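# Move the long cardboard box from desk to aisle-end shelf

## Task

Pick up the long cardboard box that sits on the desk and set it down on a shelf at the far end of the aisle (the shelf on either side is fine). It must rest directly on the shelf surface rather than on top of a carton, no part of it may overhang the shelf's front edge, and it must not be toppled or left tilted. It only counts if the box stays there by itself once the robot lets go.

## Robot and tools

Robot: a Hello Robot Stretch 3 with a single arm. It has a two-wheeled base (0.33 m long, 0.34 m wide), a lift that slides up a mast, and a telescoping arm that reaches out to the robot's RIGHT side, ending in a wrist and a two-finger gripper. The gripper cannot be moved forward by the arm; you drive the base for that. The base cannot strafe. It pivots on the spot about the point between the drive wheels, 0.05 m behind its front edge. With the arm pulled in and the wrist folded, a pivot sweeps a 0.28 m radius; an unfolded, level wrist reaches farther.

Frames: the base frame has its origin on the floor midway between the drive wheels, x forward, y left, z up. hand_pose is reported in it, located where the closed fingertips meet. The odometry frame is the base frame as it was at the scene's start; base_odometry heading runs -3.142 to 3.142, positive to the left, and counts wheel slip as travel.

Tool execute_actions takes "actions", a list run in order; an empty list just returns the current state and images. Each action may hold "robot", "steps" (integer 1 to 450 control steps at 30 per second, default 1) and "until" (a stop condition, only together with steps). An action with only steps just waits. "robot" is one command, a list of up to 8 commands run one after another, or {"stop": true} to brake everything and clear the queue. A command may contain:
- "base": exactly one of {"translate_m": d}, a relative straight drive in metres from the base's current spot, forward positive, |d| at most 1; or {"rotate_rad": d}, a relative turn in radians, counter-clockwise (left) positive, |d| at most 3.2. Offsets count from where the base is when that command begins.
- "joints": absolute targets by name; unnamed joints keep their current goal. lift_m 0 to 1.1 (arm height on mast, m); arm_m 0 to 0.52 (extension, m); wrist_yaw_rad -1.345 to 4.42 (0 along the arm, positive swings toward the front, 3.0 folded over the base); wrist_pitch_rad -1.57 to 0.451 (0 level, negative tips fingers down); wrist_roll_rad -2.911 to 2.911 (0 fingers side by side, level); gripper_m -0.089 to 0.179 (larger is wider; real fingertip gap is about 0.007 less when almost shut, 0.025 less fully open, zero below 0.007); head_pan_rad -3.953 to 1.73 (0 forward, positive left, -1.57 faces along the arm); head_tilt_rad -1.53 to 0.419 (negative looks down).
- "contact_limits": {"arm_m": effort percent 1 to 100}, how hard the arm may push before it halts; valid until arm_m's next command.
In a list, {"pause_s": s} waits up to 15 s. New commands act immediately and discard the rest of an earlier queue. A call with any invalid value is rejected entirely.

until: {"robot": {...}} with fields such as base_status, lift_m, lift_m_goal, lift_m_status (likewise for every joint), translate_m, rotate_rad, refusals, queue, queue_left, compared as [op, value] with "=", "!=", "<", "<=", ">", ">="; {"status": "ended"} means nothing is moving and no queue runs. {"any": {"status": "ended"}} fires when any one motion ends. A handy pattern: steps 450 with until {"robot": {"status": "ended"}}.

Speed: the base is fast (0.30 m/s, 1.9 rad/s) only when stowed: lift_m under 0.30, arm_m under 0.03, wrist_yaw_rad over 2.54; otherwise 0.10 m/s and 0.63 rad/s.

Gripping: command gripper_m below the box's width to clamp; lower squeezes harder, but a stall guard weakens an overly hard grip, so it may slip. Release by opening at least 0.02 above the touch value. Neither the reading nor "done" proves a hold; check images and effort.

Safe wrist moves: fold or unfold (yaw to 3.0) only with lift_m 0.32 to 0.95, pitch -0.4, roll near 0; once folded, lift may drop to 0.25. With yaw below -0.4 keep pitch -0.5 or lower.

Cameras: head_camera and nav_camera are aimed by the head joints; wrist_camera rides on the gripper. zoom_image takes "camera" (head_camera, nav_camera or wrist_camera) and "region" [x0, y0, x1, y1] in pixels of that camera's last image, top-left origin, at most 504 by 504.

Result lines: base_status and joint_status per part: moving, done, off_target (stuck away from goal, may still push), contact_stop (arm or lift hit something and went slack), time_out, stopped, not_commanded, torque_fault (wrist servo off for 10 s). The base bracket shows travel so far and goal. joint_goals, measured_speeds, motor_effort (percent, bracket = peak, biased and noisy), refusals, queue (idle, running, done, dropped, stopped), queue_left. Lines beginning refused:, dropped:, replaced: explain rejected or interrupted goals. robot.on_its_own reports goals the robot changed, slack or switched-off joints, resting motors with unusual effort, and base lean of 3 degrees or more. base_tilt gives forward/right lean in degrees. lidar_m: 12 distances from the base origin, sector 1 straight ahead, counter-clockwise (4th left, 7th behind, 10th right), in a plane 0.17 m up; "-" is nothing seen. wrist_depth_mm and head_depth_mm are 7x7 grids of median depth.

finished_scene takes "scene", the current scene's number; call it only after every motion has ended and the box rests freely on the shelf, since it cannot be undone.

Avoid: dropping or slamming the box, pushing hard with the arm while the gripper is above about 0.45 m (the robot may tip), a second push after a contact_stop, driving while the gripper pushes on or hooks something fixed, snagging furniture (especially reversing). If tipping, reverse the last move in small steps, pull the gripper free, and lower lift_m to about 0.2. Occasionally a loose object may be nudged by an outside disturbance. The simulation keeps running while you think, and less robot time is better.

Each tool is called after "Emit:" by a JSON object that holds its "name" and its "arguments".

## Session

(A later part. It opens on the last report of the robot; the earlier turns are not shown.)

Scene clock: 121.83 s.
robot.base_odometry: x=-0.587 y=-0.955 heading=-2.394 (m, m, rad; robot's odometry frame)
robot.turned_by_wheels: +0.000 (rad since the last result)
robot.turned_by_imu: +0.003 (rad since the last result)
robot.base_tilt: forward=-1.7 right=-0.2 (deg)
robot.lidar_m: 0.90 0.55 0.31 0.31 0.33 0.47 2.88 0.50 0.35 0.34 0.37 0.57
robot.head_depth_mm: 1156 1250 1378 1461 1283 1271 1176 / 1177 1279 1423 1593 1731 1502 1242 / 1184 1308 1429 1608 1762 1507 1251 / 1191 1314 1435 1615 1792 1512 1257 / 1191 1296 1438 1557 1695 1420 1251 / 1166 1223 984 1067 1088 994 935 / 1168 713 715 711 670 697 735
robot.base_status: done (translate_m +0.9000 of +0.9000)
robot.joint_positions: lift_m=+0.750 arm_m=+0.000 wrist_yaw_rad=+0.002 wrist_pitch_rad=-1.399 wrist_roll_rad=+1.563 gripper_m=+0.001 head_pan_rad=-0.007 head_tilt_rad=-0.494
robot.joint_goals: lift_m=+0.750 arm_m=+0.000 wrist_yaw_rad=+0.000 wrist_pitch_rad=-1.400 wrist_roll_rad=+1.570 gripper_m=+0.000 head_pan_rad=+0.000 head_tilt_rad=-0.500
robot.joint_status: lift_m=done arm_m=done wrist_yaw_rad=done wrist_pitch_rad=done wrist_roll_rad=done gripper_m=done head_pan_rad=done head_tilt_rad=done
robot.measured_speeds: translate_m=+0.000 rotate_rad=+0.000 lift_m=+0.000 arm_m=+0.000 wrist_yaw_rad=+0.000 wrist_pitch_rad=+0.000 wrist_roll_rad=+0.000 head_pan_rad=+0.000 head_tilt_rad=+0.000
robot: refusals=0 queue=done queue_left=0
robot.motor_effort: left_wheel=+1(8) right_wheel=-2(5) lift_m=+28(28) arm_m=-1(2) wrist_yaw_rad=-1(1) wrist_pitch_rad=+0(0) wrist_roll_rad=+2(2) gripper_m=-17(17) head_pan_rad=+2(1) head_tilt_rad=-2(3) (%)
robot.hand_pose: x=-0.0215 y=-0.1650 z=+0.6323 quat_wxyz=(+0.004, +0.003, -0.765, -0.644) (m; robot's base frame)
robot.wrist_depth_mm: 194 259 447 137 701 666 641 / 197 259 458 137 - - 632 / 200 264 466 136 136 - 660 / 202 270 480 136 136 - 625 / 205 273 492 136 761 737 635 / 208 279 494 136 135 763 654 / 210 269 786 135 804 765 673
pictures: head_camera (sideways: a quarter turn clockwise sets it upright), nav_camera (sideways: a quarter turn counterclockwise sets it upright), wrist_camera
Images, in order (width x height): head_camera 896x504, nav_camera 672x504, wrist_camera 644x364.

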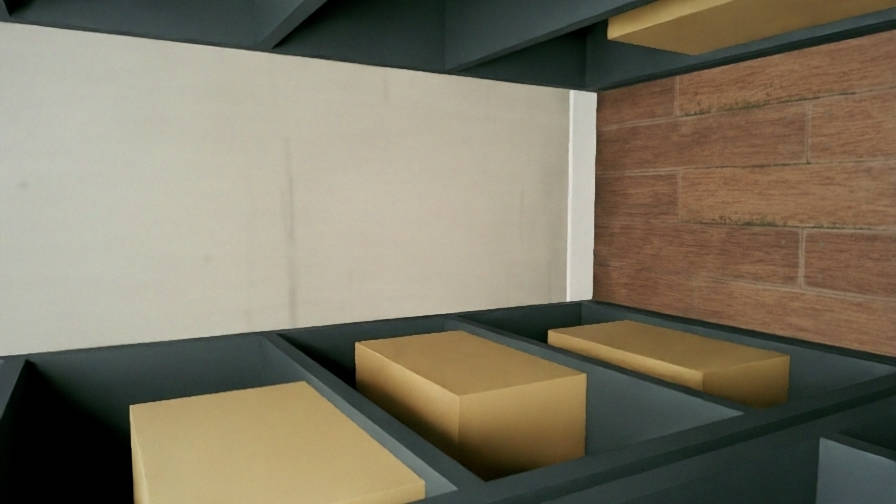

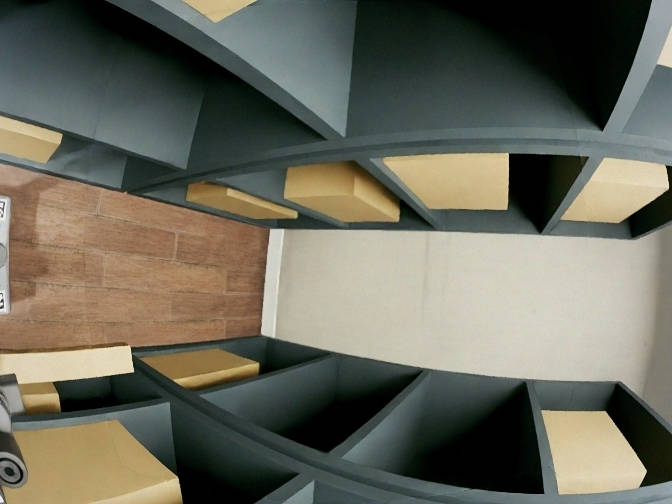

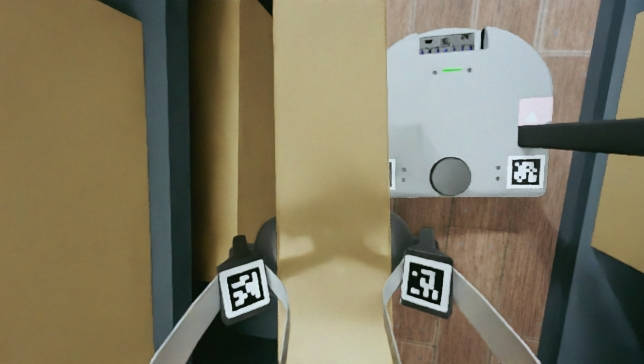

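Emit:
{"name": "execute_actions", "arguments": {"actions": [{"robot":[{"base":{"rotate_rad":-0.06}},{"base":{"translate_m":0.7},"joints":{"head_pan_rad":-1.57,"head_tilt_rad":-0.9,"lift_m":0.69}}],"steps":450,"until":{"robot":{"status":"ended"}}}]}}

Scene clock: 135.10 s.
robot.base_odometry: x=-1.128 y=-1.400 heading=-2.453 (m, m, rad; robot's odometry frame)
robot.turned_by_wheels: -0.060 (rad since the last result)
robot.turned_by_imu: -0.057 (rad since the last result)
robot.base_tilt: forward=-1.4 right=-0.2 (deg)
robot.lidar_m: 0.75 0.39 0.30 0.35 0.34 0.63 3.60 0.64 0.37 0.37 0.38 0.78
robot.head_depth_mm: 436 442 419 516 700 - - / 637 530 431 705 778 - - / 659 533 434 938 825 - - / 659 537 436 943 830 1060 1076 / 660 541 439 947 831 1065 1060 / 659 544 440 954 839 1070 1064 / 662 549 442 959 838 1191 1066
robot.base_status: done (translate_m +0.7000 of +0.7000)
robot.joint_positions: lift_m=+0.690 arm_m=+0.000 wrist_yaw_rad=+0.002 wrist_pitch_rad=-1.399 wrist_roll_rad=+1.563 gripper_m=+0.001 head_pan_rad=-1.563 head_tilt_rad=-0.889
robot.joint_goals: lift_m=+0.690 arm_m=+0.000 wrist_yaw_rad=+0.000 wrist_pitch_rad=-1.400 wrist_roll_rad=+1.570 gripper_m=+0.000 head_pan_rad=-1.570 head_tilt_rad=-0.900
robot.joint_status: lift_m=done arm_m=done wrist_yaw_rad=done wrist_pitch_rad=done wrist_roll_rad=done gripper_m=done head_pan_rad=done head_tilt_rad=done
robot.measured_speeds: translate_m=+0.000 rotate_rad=+0.000 lift_m=+0.000 arm_m=+0.000 wrist_yaw_rad=+0.000 wrist_pitch_rad=+0.000 wrist_roll_rad=+0.000 head_pan_rad=+0.000 head_tilt_rad=+0.000
robot: refusals=0 queue=done queue_left=0
robot.motor_effort: left_wheel=+3(9) right_wheel=-2(5) lift_m=+28(26) arm_m=-1(1) wrist_yaw_rad=-1(1) wrist_pitch_rad=+0(0) wrist_roll_rad=+2(2) gripper_m=-17(17) head_pan_rad=-3(32) head_tilt_rad=-7(38) (%)
robot.hand_pose: x=-0.0215 y=-0.1650 z=+0.5723 quat_wxyz=(+0.004, +0.003, -0.765, -0.644) (m; robot's base frame)
robot.wrist_depth_mm: 212 287 483 137 646 619 586 / 217 328 496 137 - - 582 / 222 408 537 136 136 - 580 / 227 420 494 136 136 - 580 / 233 433 454 136 712 696 584 / 241 439 437 135 135 702 600 / 248 266 552 135 749 714 593
pictures: head_camera (sideways: a quarter turn clockwise sets it upright), nav_camera (sideways: a quarter turn counterclockwise sets it upright), wrist_camera
Images, in order (width x height): head_camera 896x504, nav_camera 672x504, wrist_camera 644x364.

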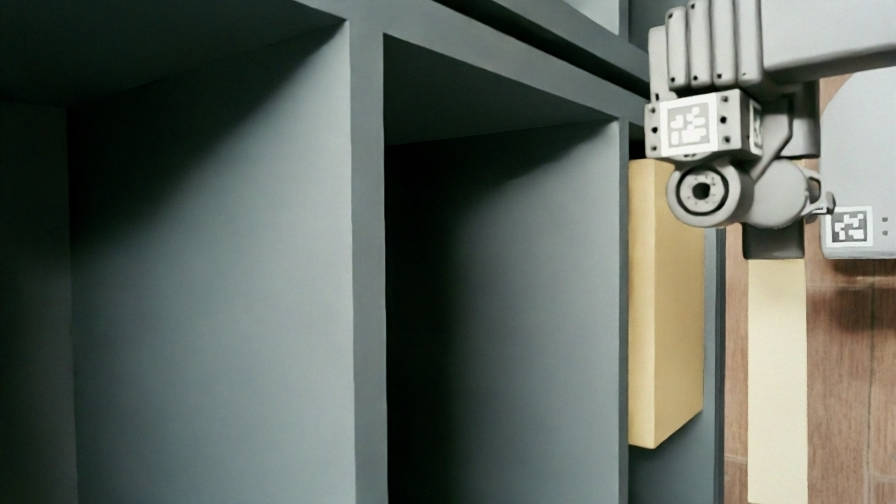

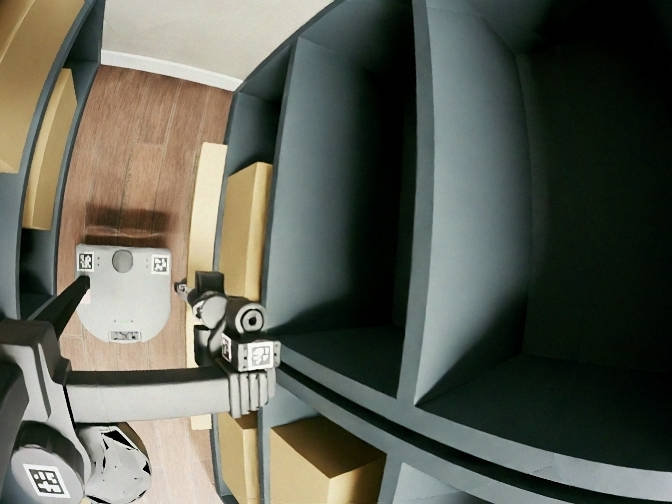

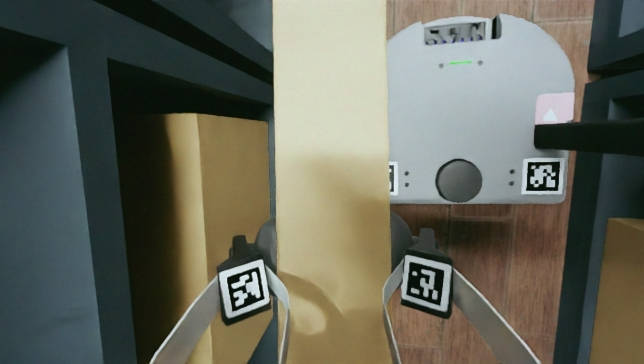

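In scene 1 the box probably snagged because lift 0.69 left its underside level with the shelf lip, while 0.75 was too high for the wrist. I'll try 0.72 this time with a gentle contact limit.

Emit:
{"name": "execute_actions", "arguments": {"actions": [{"robot":[{"base":{"translate_m":0.34},"joints":{"lift_m":0.72}}],"steps":450,"until":{"robot":{"status":"ended"}}},{"robot":{"joints":{"arm_m":0.2},"contact_limits":{"arm_m":12}},"steps":450,"until":{"robot":{"status":"ended"}}}]}}

Scene clock: 148.33 s.
robot.base_odometry: x=-1.390 y=-1.615 heading=-2.453 (m, m, rad; robot's odometry frame)
robot.turned_by_wheels: +0.000 (rad since the last result)
robot.turned_by_imu: +0.001 (rad since the last result)
robot.base_tilt: forward=-1.5 right=-0.2 (deg)
robot.lidar_m: 0.42 0.44 0.28 0.27 0.29 0.54 1.24 0.52 0.39 0.38 0.51 0.43
robot.head_depth_mm: 659 527 441 942 821 - - / 661 530 443 - 740 1139 1117 / 667 534 444 - 767 1143 1122 / 671 537 447 948 721 1183 1115 / 668 540 449 947 793 1186 1094 / 670 544 452 951 798 1190 1098 / 672 549 453 911 823 1003 1023
robot.base_status: done (translate_m +0.3400 of +0.3400)
robot.joint_positions: lift_m=+0.720 arm_m=+0.200 wrist_yaw_rad=-0.001 wrist_pitch_rad=-1.402 wrist_roll_rad=+1.576 gripper_m=+0.001 head_pan_rad=-1.563 head_tilt_rad=-0.889
robot.joint_goals: lift_m=+0.720 arm_m=+0.200 wrist_yaw_rad=+0.000 wrist_pitch_rad=-1.400 wrist_roll_rad=+1.570 gripper_m=+0.000 head_pan_rad=-1.570 head_tilt_rad=-0.900
robot.joint_status: lift_m=done arm_m=done wrist_yaw_rad=done wrist_pitch_rad=done wrist_roll_rad=done gripper_m=done head_pan_rad=done head_tilt_rad=done
robot.measured_speeds: translate_m=+0.000 rotate_rad=+0.000 lift_m=+0.000 arm_m=+0.000 wrist_yaw_rad=+0.000 wrist_pitch_rad=+0.000 wrist_roll_rad=+0.000 head_pan_rad=+0.000 head_tilt_rad=+0.000
robot: refusals=0 queue=done queue_left=0
robot.motor_effort: left_wheel=+1(7) right_wheel=-2(2) lift_m=+43(44) arm_m=+2(3) wrist_yaw_rad=+1(4) wrist_pitch_rad=+1(5) wrist_roll_rad=-2(6) gripper_m=-17(17) head_pan_rad=-3(3) head_tilt_rad=-7(7) (%)
robot.contact_limits: arm_m 12 (drawing in: default 18, maximum 30; extending or still: default 25, maximum 41)
robot.hand_pose: x=-0.0216 y=-0.3637 z=+0.6017 quat_wxyz=(-0.002, -0.002, -0.764, -0.645) (m; robot's base frame)
robot.wrist_depth_mm: 240 230 219 132 674 655 - / 246 236 225 133 688 - - / 254 242 230 134 712 - - / 262 249 237 135 726 - - / 268 256 244 135 730 716 687 / 277 262 253 136 136 728 700 / 287 273 254 137 695 719 701
pictures: head_camera (sideways: a quarter turn clockwise sets it upright), nav_camera (sideways: a quarter turn counterclockwise sets it upright), wrist_camera
Images, in order (width x height): head_camera 896x504, nav_camera 672x504, wrist_camera 644x364.

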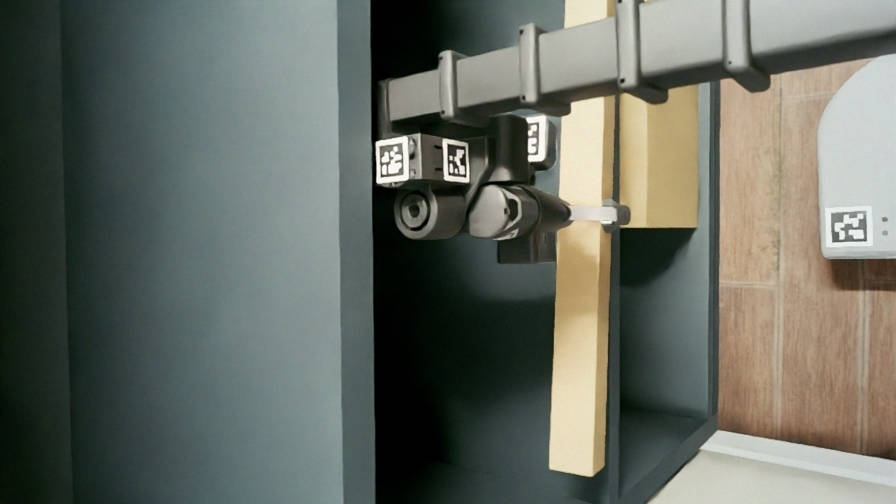

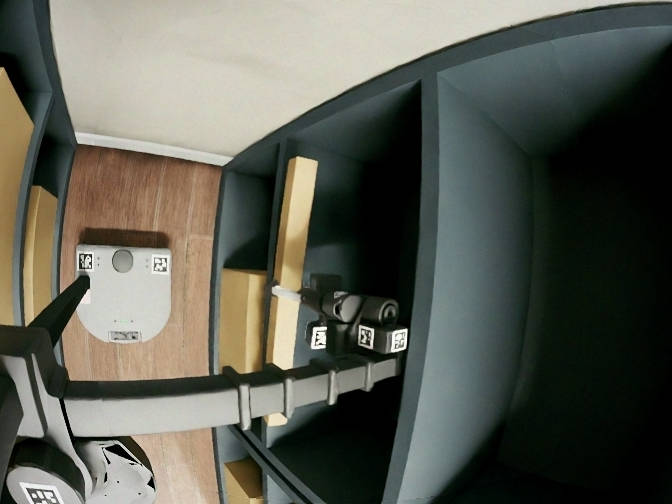

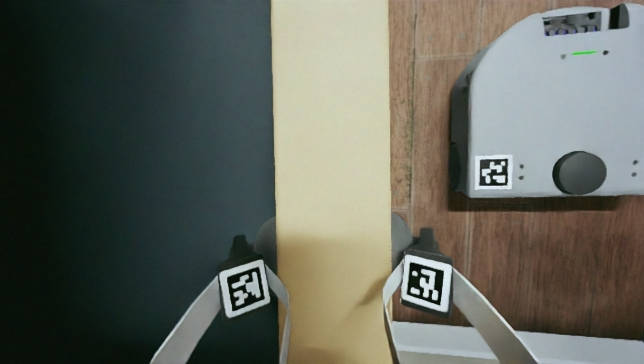

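It's going in cleanly at this height. I'll extend to the middle of the shelf.

Emit:
{"name": "execute_actions", "arguments": {"actions": [{"robot":{"joints":{"arm_m":0.36},"contact_limits":{"arm_m":12}},"steps":450,"until":{"robot":{"status":"ended"}}}]}}

Scene clock: 154.43 s.
robot.base_odometry: x=-1.390 y=-1.615 heading=-2.453 (m, m, rad; robot's odometry frame)
robot.turned_by_wheels: +0.000 (rad since the last result)
robot.turned_by_imu: +0.000 (rad since the last result)
robot.base_tilt: forward=-1.5 right=-0.2 (deg)
robot.lidar_m: 0.42 0.43 0.28 0.27 0.29 0.54 1.24 0.52 0.39 0.38 0.51 0.43
robot.head_depth_mm: 657 529 440 939 833 - - / 662 530 441 875 824 1146 1113 / 669 534 439 880 831 1150 1116 / 670 537 447 880 829 1179 1115 / 672 539 450 888 833 1185 1094 / 671 544 452 891 839 1188 1094 / 672 548 454 890 831 999 1030
robot.base_status: done (translate_m +0.3400 of +0.3400)
robot.joint_positions: lift_m=+0.720 arm_m=+0.360 wrist_yaw_rad=-0.001 wrist_pitch_rad=-1.401 wrist_roll_rad=+1.576 gripper_m=+0.001 head_pan_rad=-1.563 head_tilt_rad=-0.889
robot.joint_goals: lift_m=+0.720 arm_m=+0.360 wrist_yaw_rad=+0.000 wrist_pitch_rad=-1.400 wrist_roll_rad=+1.570 gripper_m=+0.000 head_pan_rad=-1.570 head_tilt_rad=-0.900
robot.joint_status: lift_m=done arm_m=done wrist_yaw_rad=done wrist_pitch_rad=done wrist_roll_rad=done gripper_m=done head_pan_rad=done head_tilt_rad=done
robot.measured_speeds: translate_m=+0.000 rotate_rad=+0.000 lift_m=+0.000 arm_m=+0.000 wrist_yaw_rad=+0.000 wrist_pitch_rad=+0.000 wrist_roll_rad=+0.000 head_pan_rad=+0.000 head_tilt_rad=+0.000
robot: refusals=0 queue=done queue_left=0
robot.motor_effort: left_wheel=+2(2) right_wheel=-2(2) lift_m=+43(44) arm_m=+2(2) wrist_yaw_rad=+1(1) wrist_pitch_rad=+1(1) wrist_roll_rad=-2(2) gripper_m=-17(17) head_pan_rad=-3(4) head_tilt_rad=-5(7) (%)
robot.contact_limits: arm_m 12 (drawing in: default 18, maximum 30; extending or still: default 25, maximum 41)
robot.hand_pose: x=-0.0216 y=-0.5239 z=+0.6017 quat_wxyz=(-0.002, -0.002, -0.764, -0.645) (m; robot's base frame)
robot.wrist_depth_mm: 240 229 220 132 198 192 185 / 246 235 224 133 202 195 189 / 252 242 230 134 206 200 194 / 260 247 236 134 211 206 198 / 268 255 243 135 215 209 205 / 277 263 252 136 136 215 688 / 284 272 256 136 228 217 642
pictures: head_camera (sideways: a quarter turn clockwise sets it upright), nav_camera (sideways: a quarter turn counterclockwise sets it upright), wrist_camera
Images, in order (width x height): head_camera 896x504, nav_camera 672x504, wrist_camera 644x364.

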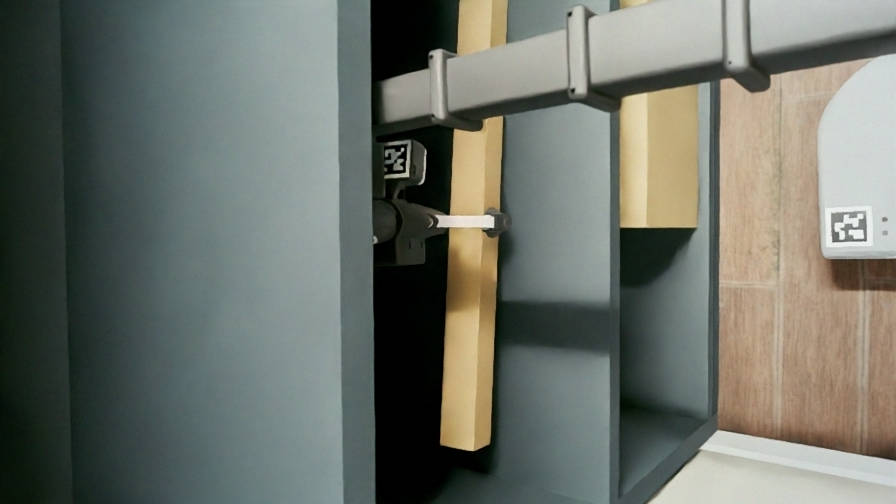

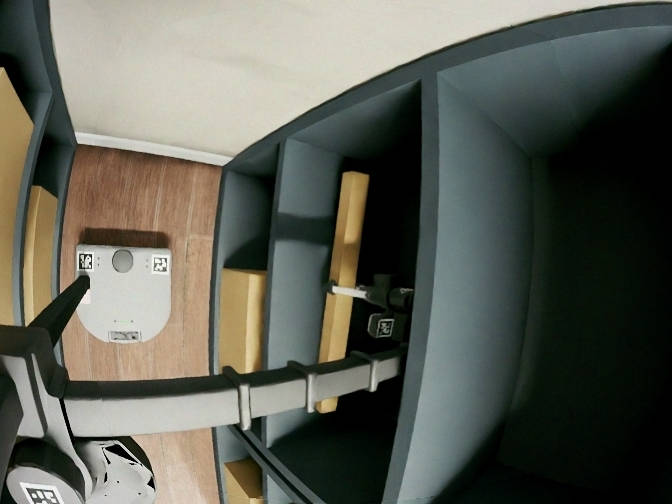

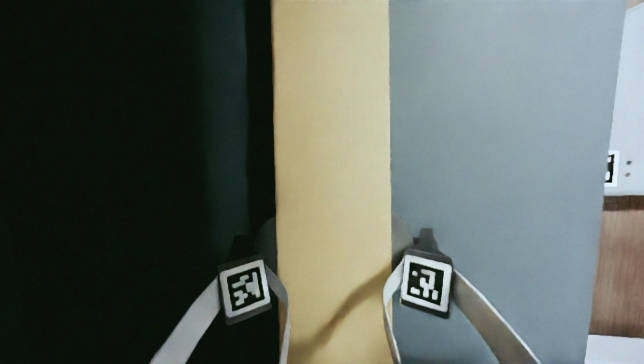

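The box is well inside the shelf. I'll lower it onto the board, release it, and back the gripper out.

Emit:
{"name": "execute_actions", "arguments": {"actions": [{"robot":[{"joints":{"lift_m":0.7}},{"joints":{"gripper_m":0.1}},{"joints":{"lift_m":0.73}},{"joints":{"arm_m":0.0}}],"steps":450,"until":{"robot":{"status":"ended"}}}]}}

Scene clock: 164.07 s.
robot.base_odometry: x=-1.390 y=-1.615 heading=-2.453 (m, m, rad; robot's odometry frame)
robot.turned_by_wheels: +0.000 (rad since the last result)
robot.turned_by_imu: +0.000 (rad since the last result)
robot.base_tilt: forward=-1.5 right=-0.2 (deg)
robot.lidar_m: 0.42 0.44 0.28 0.27 0.29 0.54 1.24 0.52 0.39 0.38 0.51 0.43
robot.head_depth_mm: 657 528 441 928 817 - - / 662 531 443 930 815 - - / 668 533 445 939 827 - - / 670 538 448 940 829 1185 1105 / 671 539 451 946 833 1187 1093 / 672 545 453 953 835 1185 1093 / 672 548 454 911 835 998 1021
robot.base_status: done (translate_m +0.3400 of +0.3400)
robot.joint_positions: lift_m=+0.730 arm_m=+0.000 wrist_yaw_rad=-0.001 wrist_pitch_rad=-1.400 wrist_roll_rad=+1.576 gripper_m=+0.100 head_pan_rad=-1.563 head_tilt_rad=-0.889
robot.joint_goals: lift_m=+0.730 arm_m=+0.000 wrist_yaw_rad=+0.000 wrist_pitch_rad=-1.400 wrist_roll_rad=+1.570 gripper_m=+0.100 head_pan_rad=-1.570 head_tilt_rad=-0.900
robot.joint_status: lift_m=done arm_m=done wrist_yaw_rad=done wrist_pitch_rad=done wrist_roll_rad=done gripper_m=done head_pan_rad=done head_tilt_rad=done
robot.measured_speeds: translate_m=+0.000 rotate_rad=+0.000 lift_m=+0.000 arm_m=+0.000 wrist_yaw_rad=+0.000 wrist_pitch_rad=+0.000 wrist_roll_rad=+0.000 head_pan_rad=+0.000 head_tilt_rad=+0.000
robot: refusals=0 queue=done queue_left=0
robot.motor_effort: left_wheel=+2(1) right_wheel=-2(2) lift_m=+43(46) arm_m=-2(3) wrist_yaw_rad=+1(1) wrist_pitch_rad=+0(1) wrist_roll_rad=-2(2) gripper_m=+0(79) head_pan_rad=-4(3) head_tilt_rad=-8(7) (%)
robot.hand_pose: x=-0.0216 y=-0.1646 z=+0.6118 quat_wxyz=(-0.002, -0.002, -0.764, -0.645) (m; robot's base frame)
robot.wrist_depth_mm: 253 426 519 721 689 653 570 / 259 435 518 746 - - 587 / 267 444 523 759 - - 595 / 275 294 714 773 - - 589 / 283 293 764 782 769 725 589 / 292 284 769 816 768 726 636 / 303 295 687 743 734 711 637
pictures: head_camera (sideways: a quarter turn clockwise sets it upright), nav_camera (sideways: a quarter turn counterclockwise sets it upright), wrist_camera
Images, in order (width x height): head_camera 896x504, nav_camera 672x504, wrist_camera 644x364.

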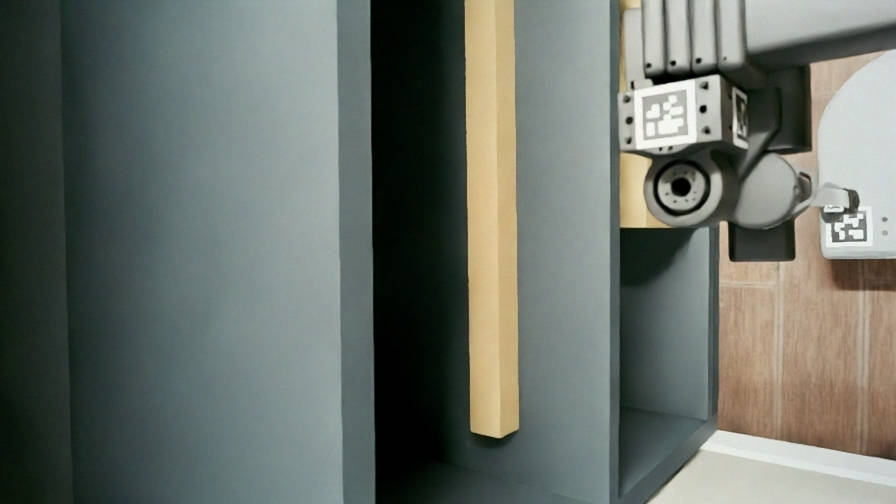

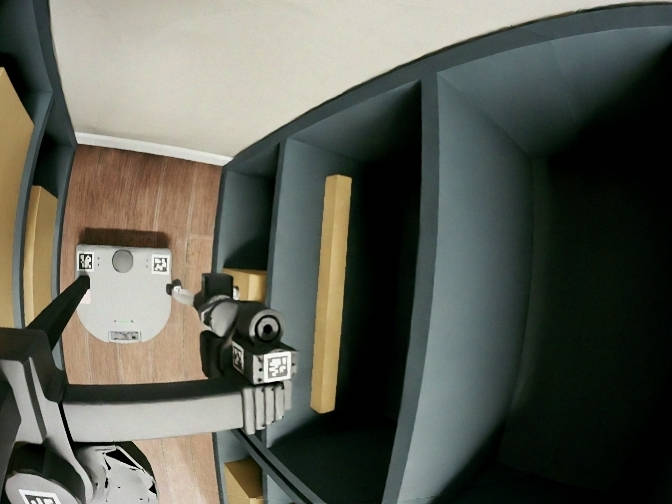

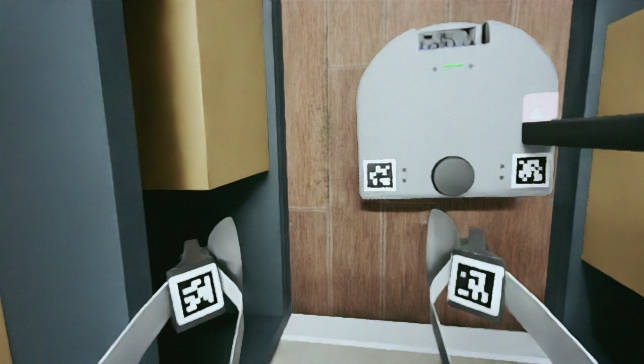

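The box is resting on the shelf, parallel to the front edge and well inside it. The gripper is clear and the robot is level, so I'm finishing scene 2.

Emit:
{"name": "finished_scene", "arguments": {"scene": 2}}

The scene is finished: the task was done.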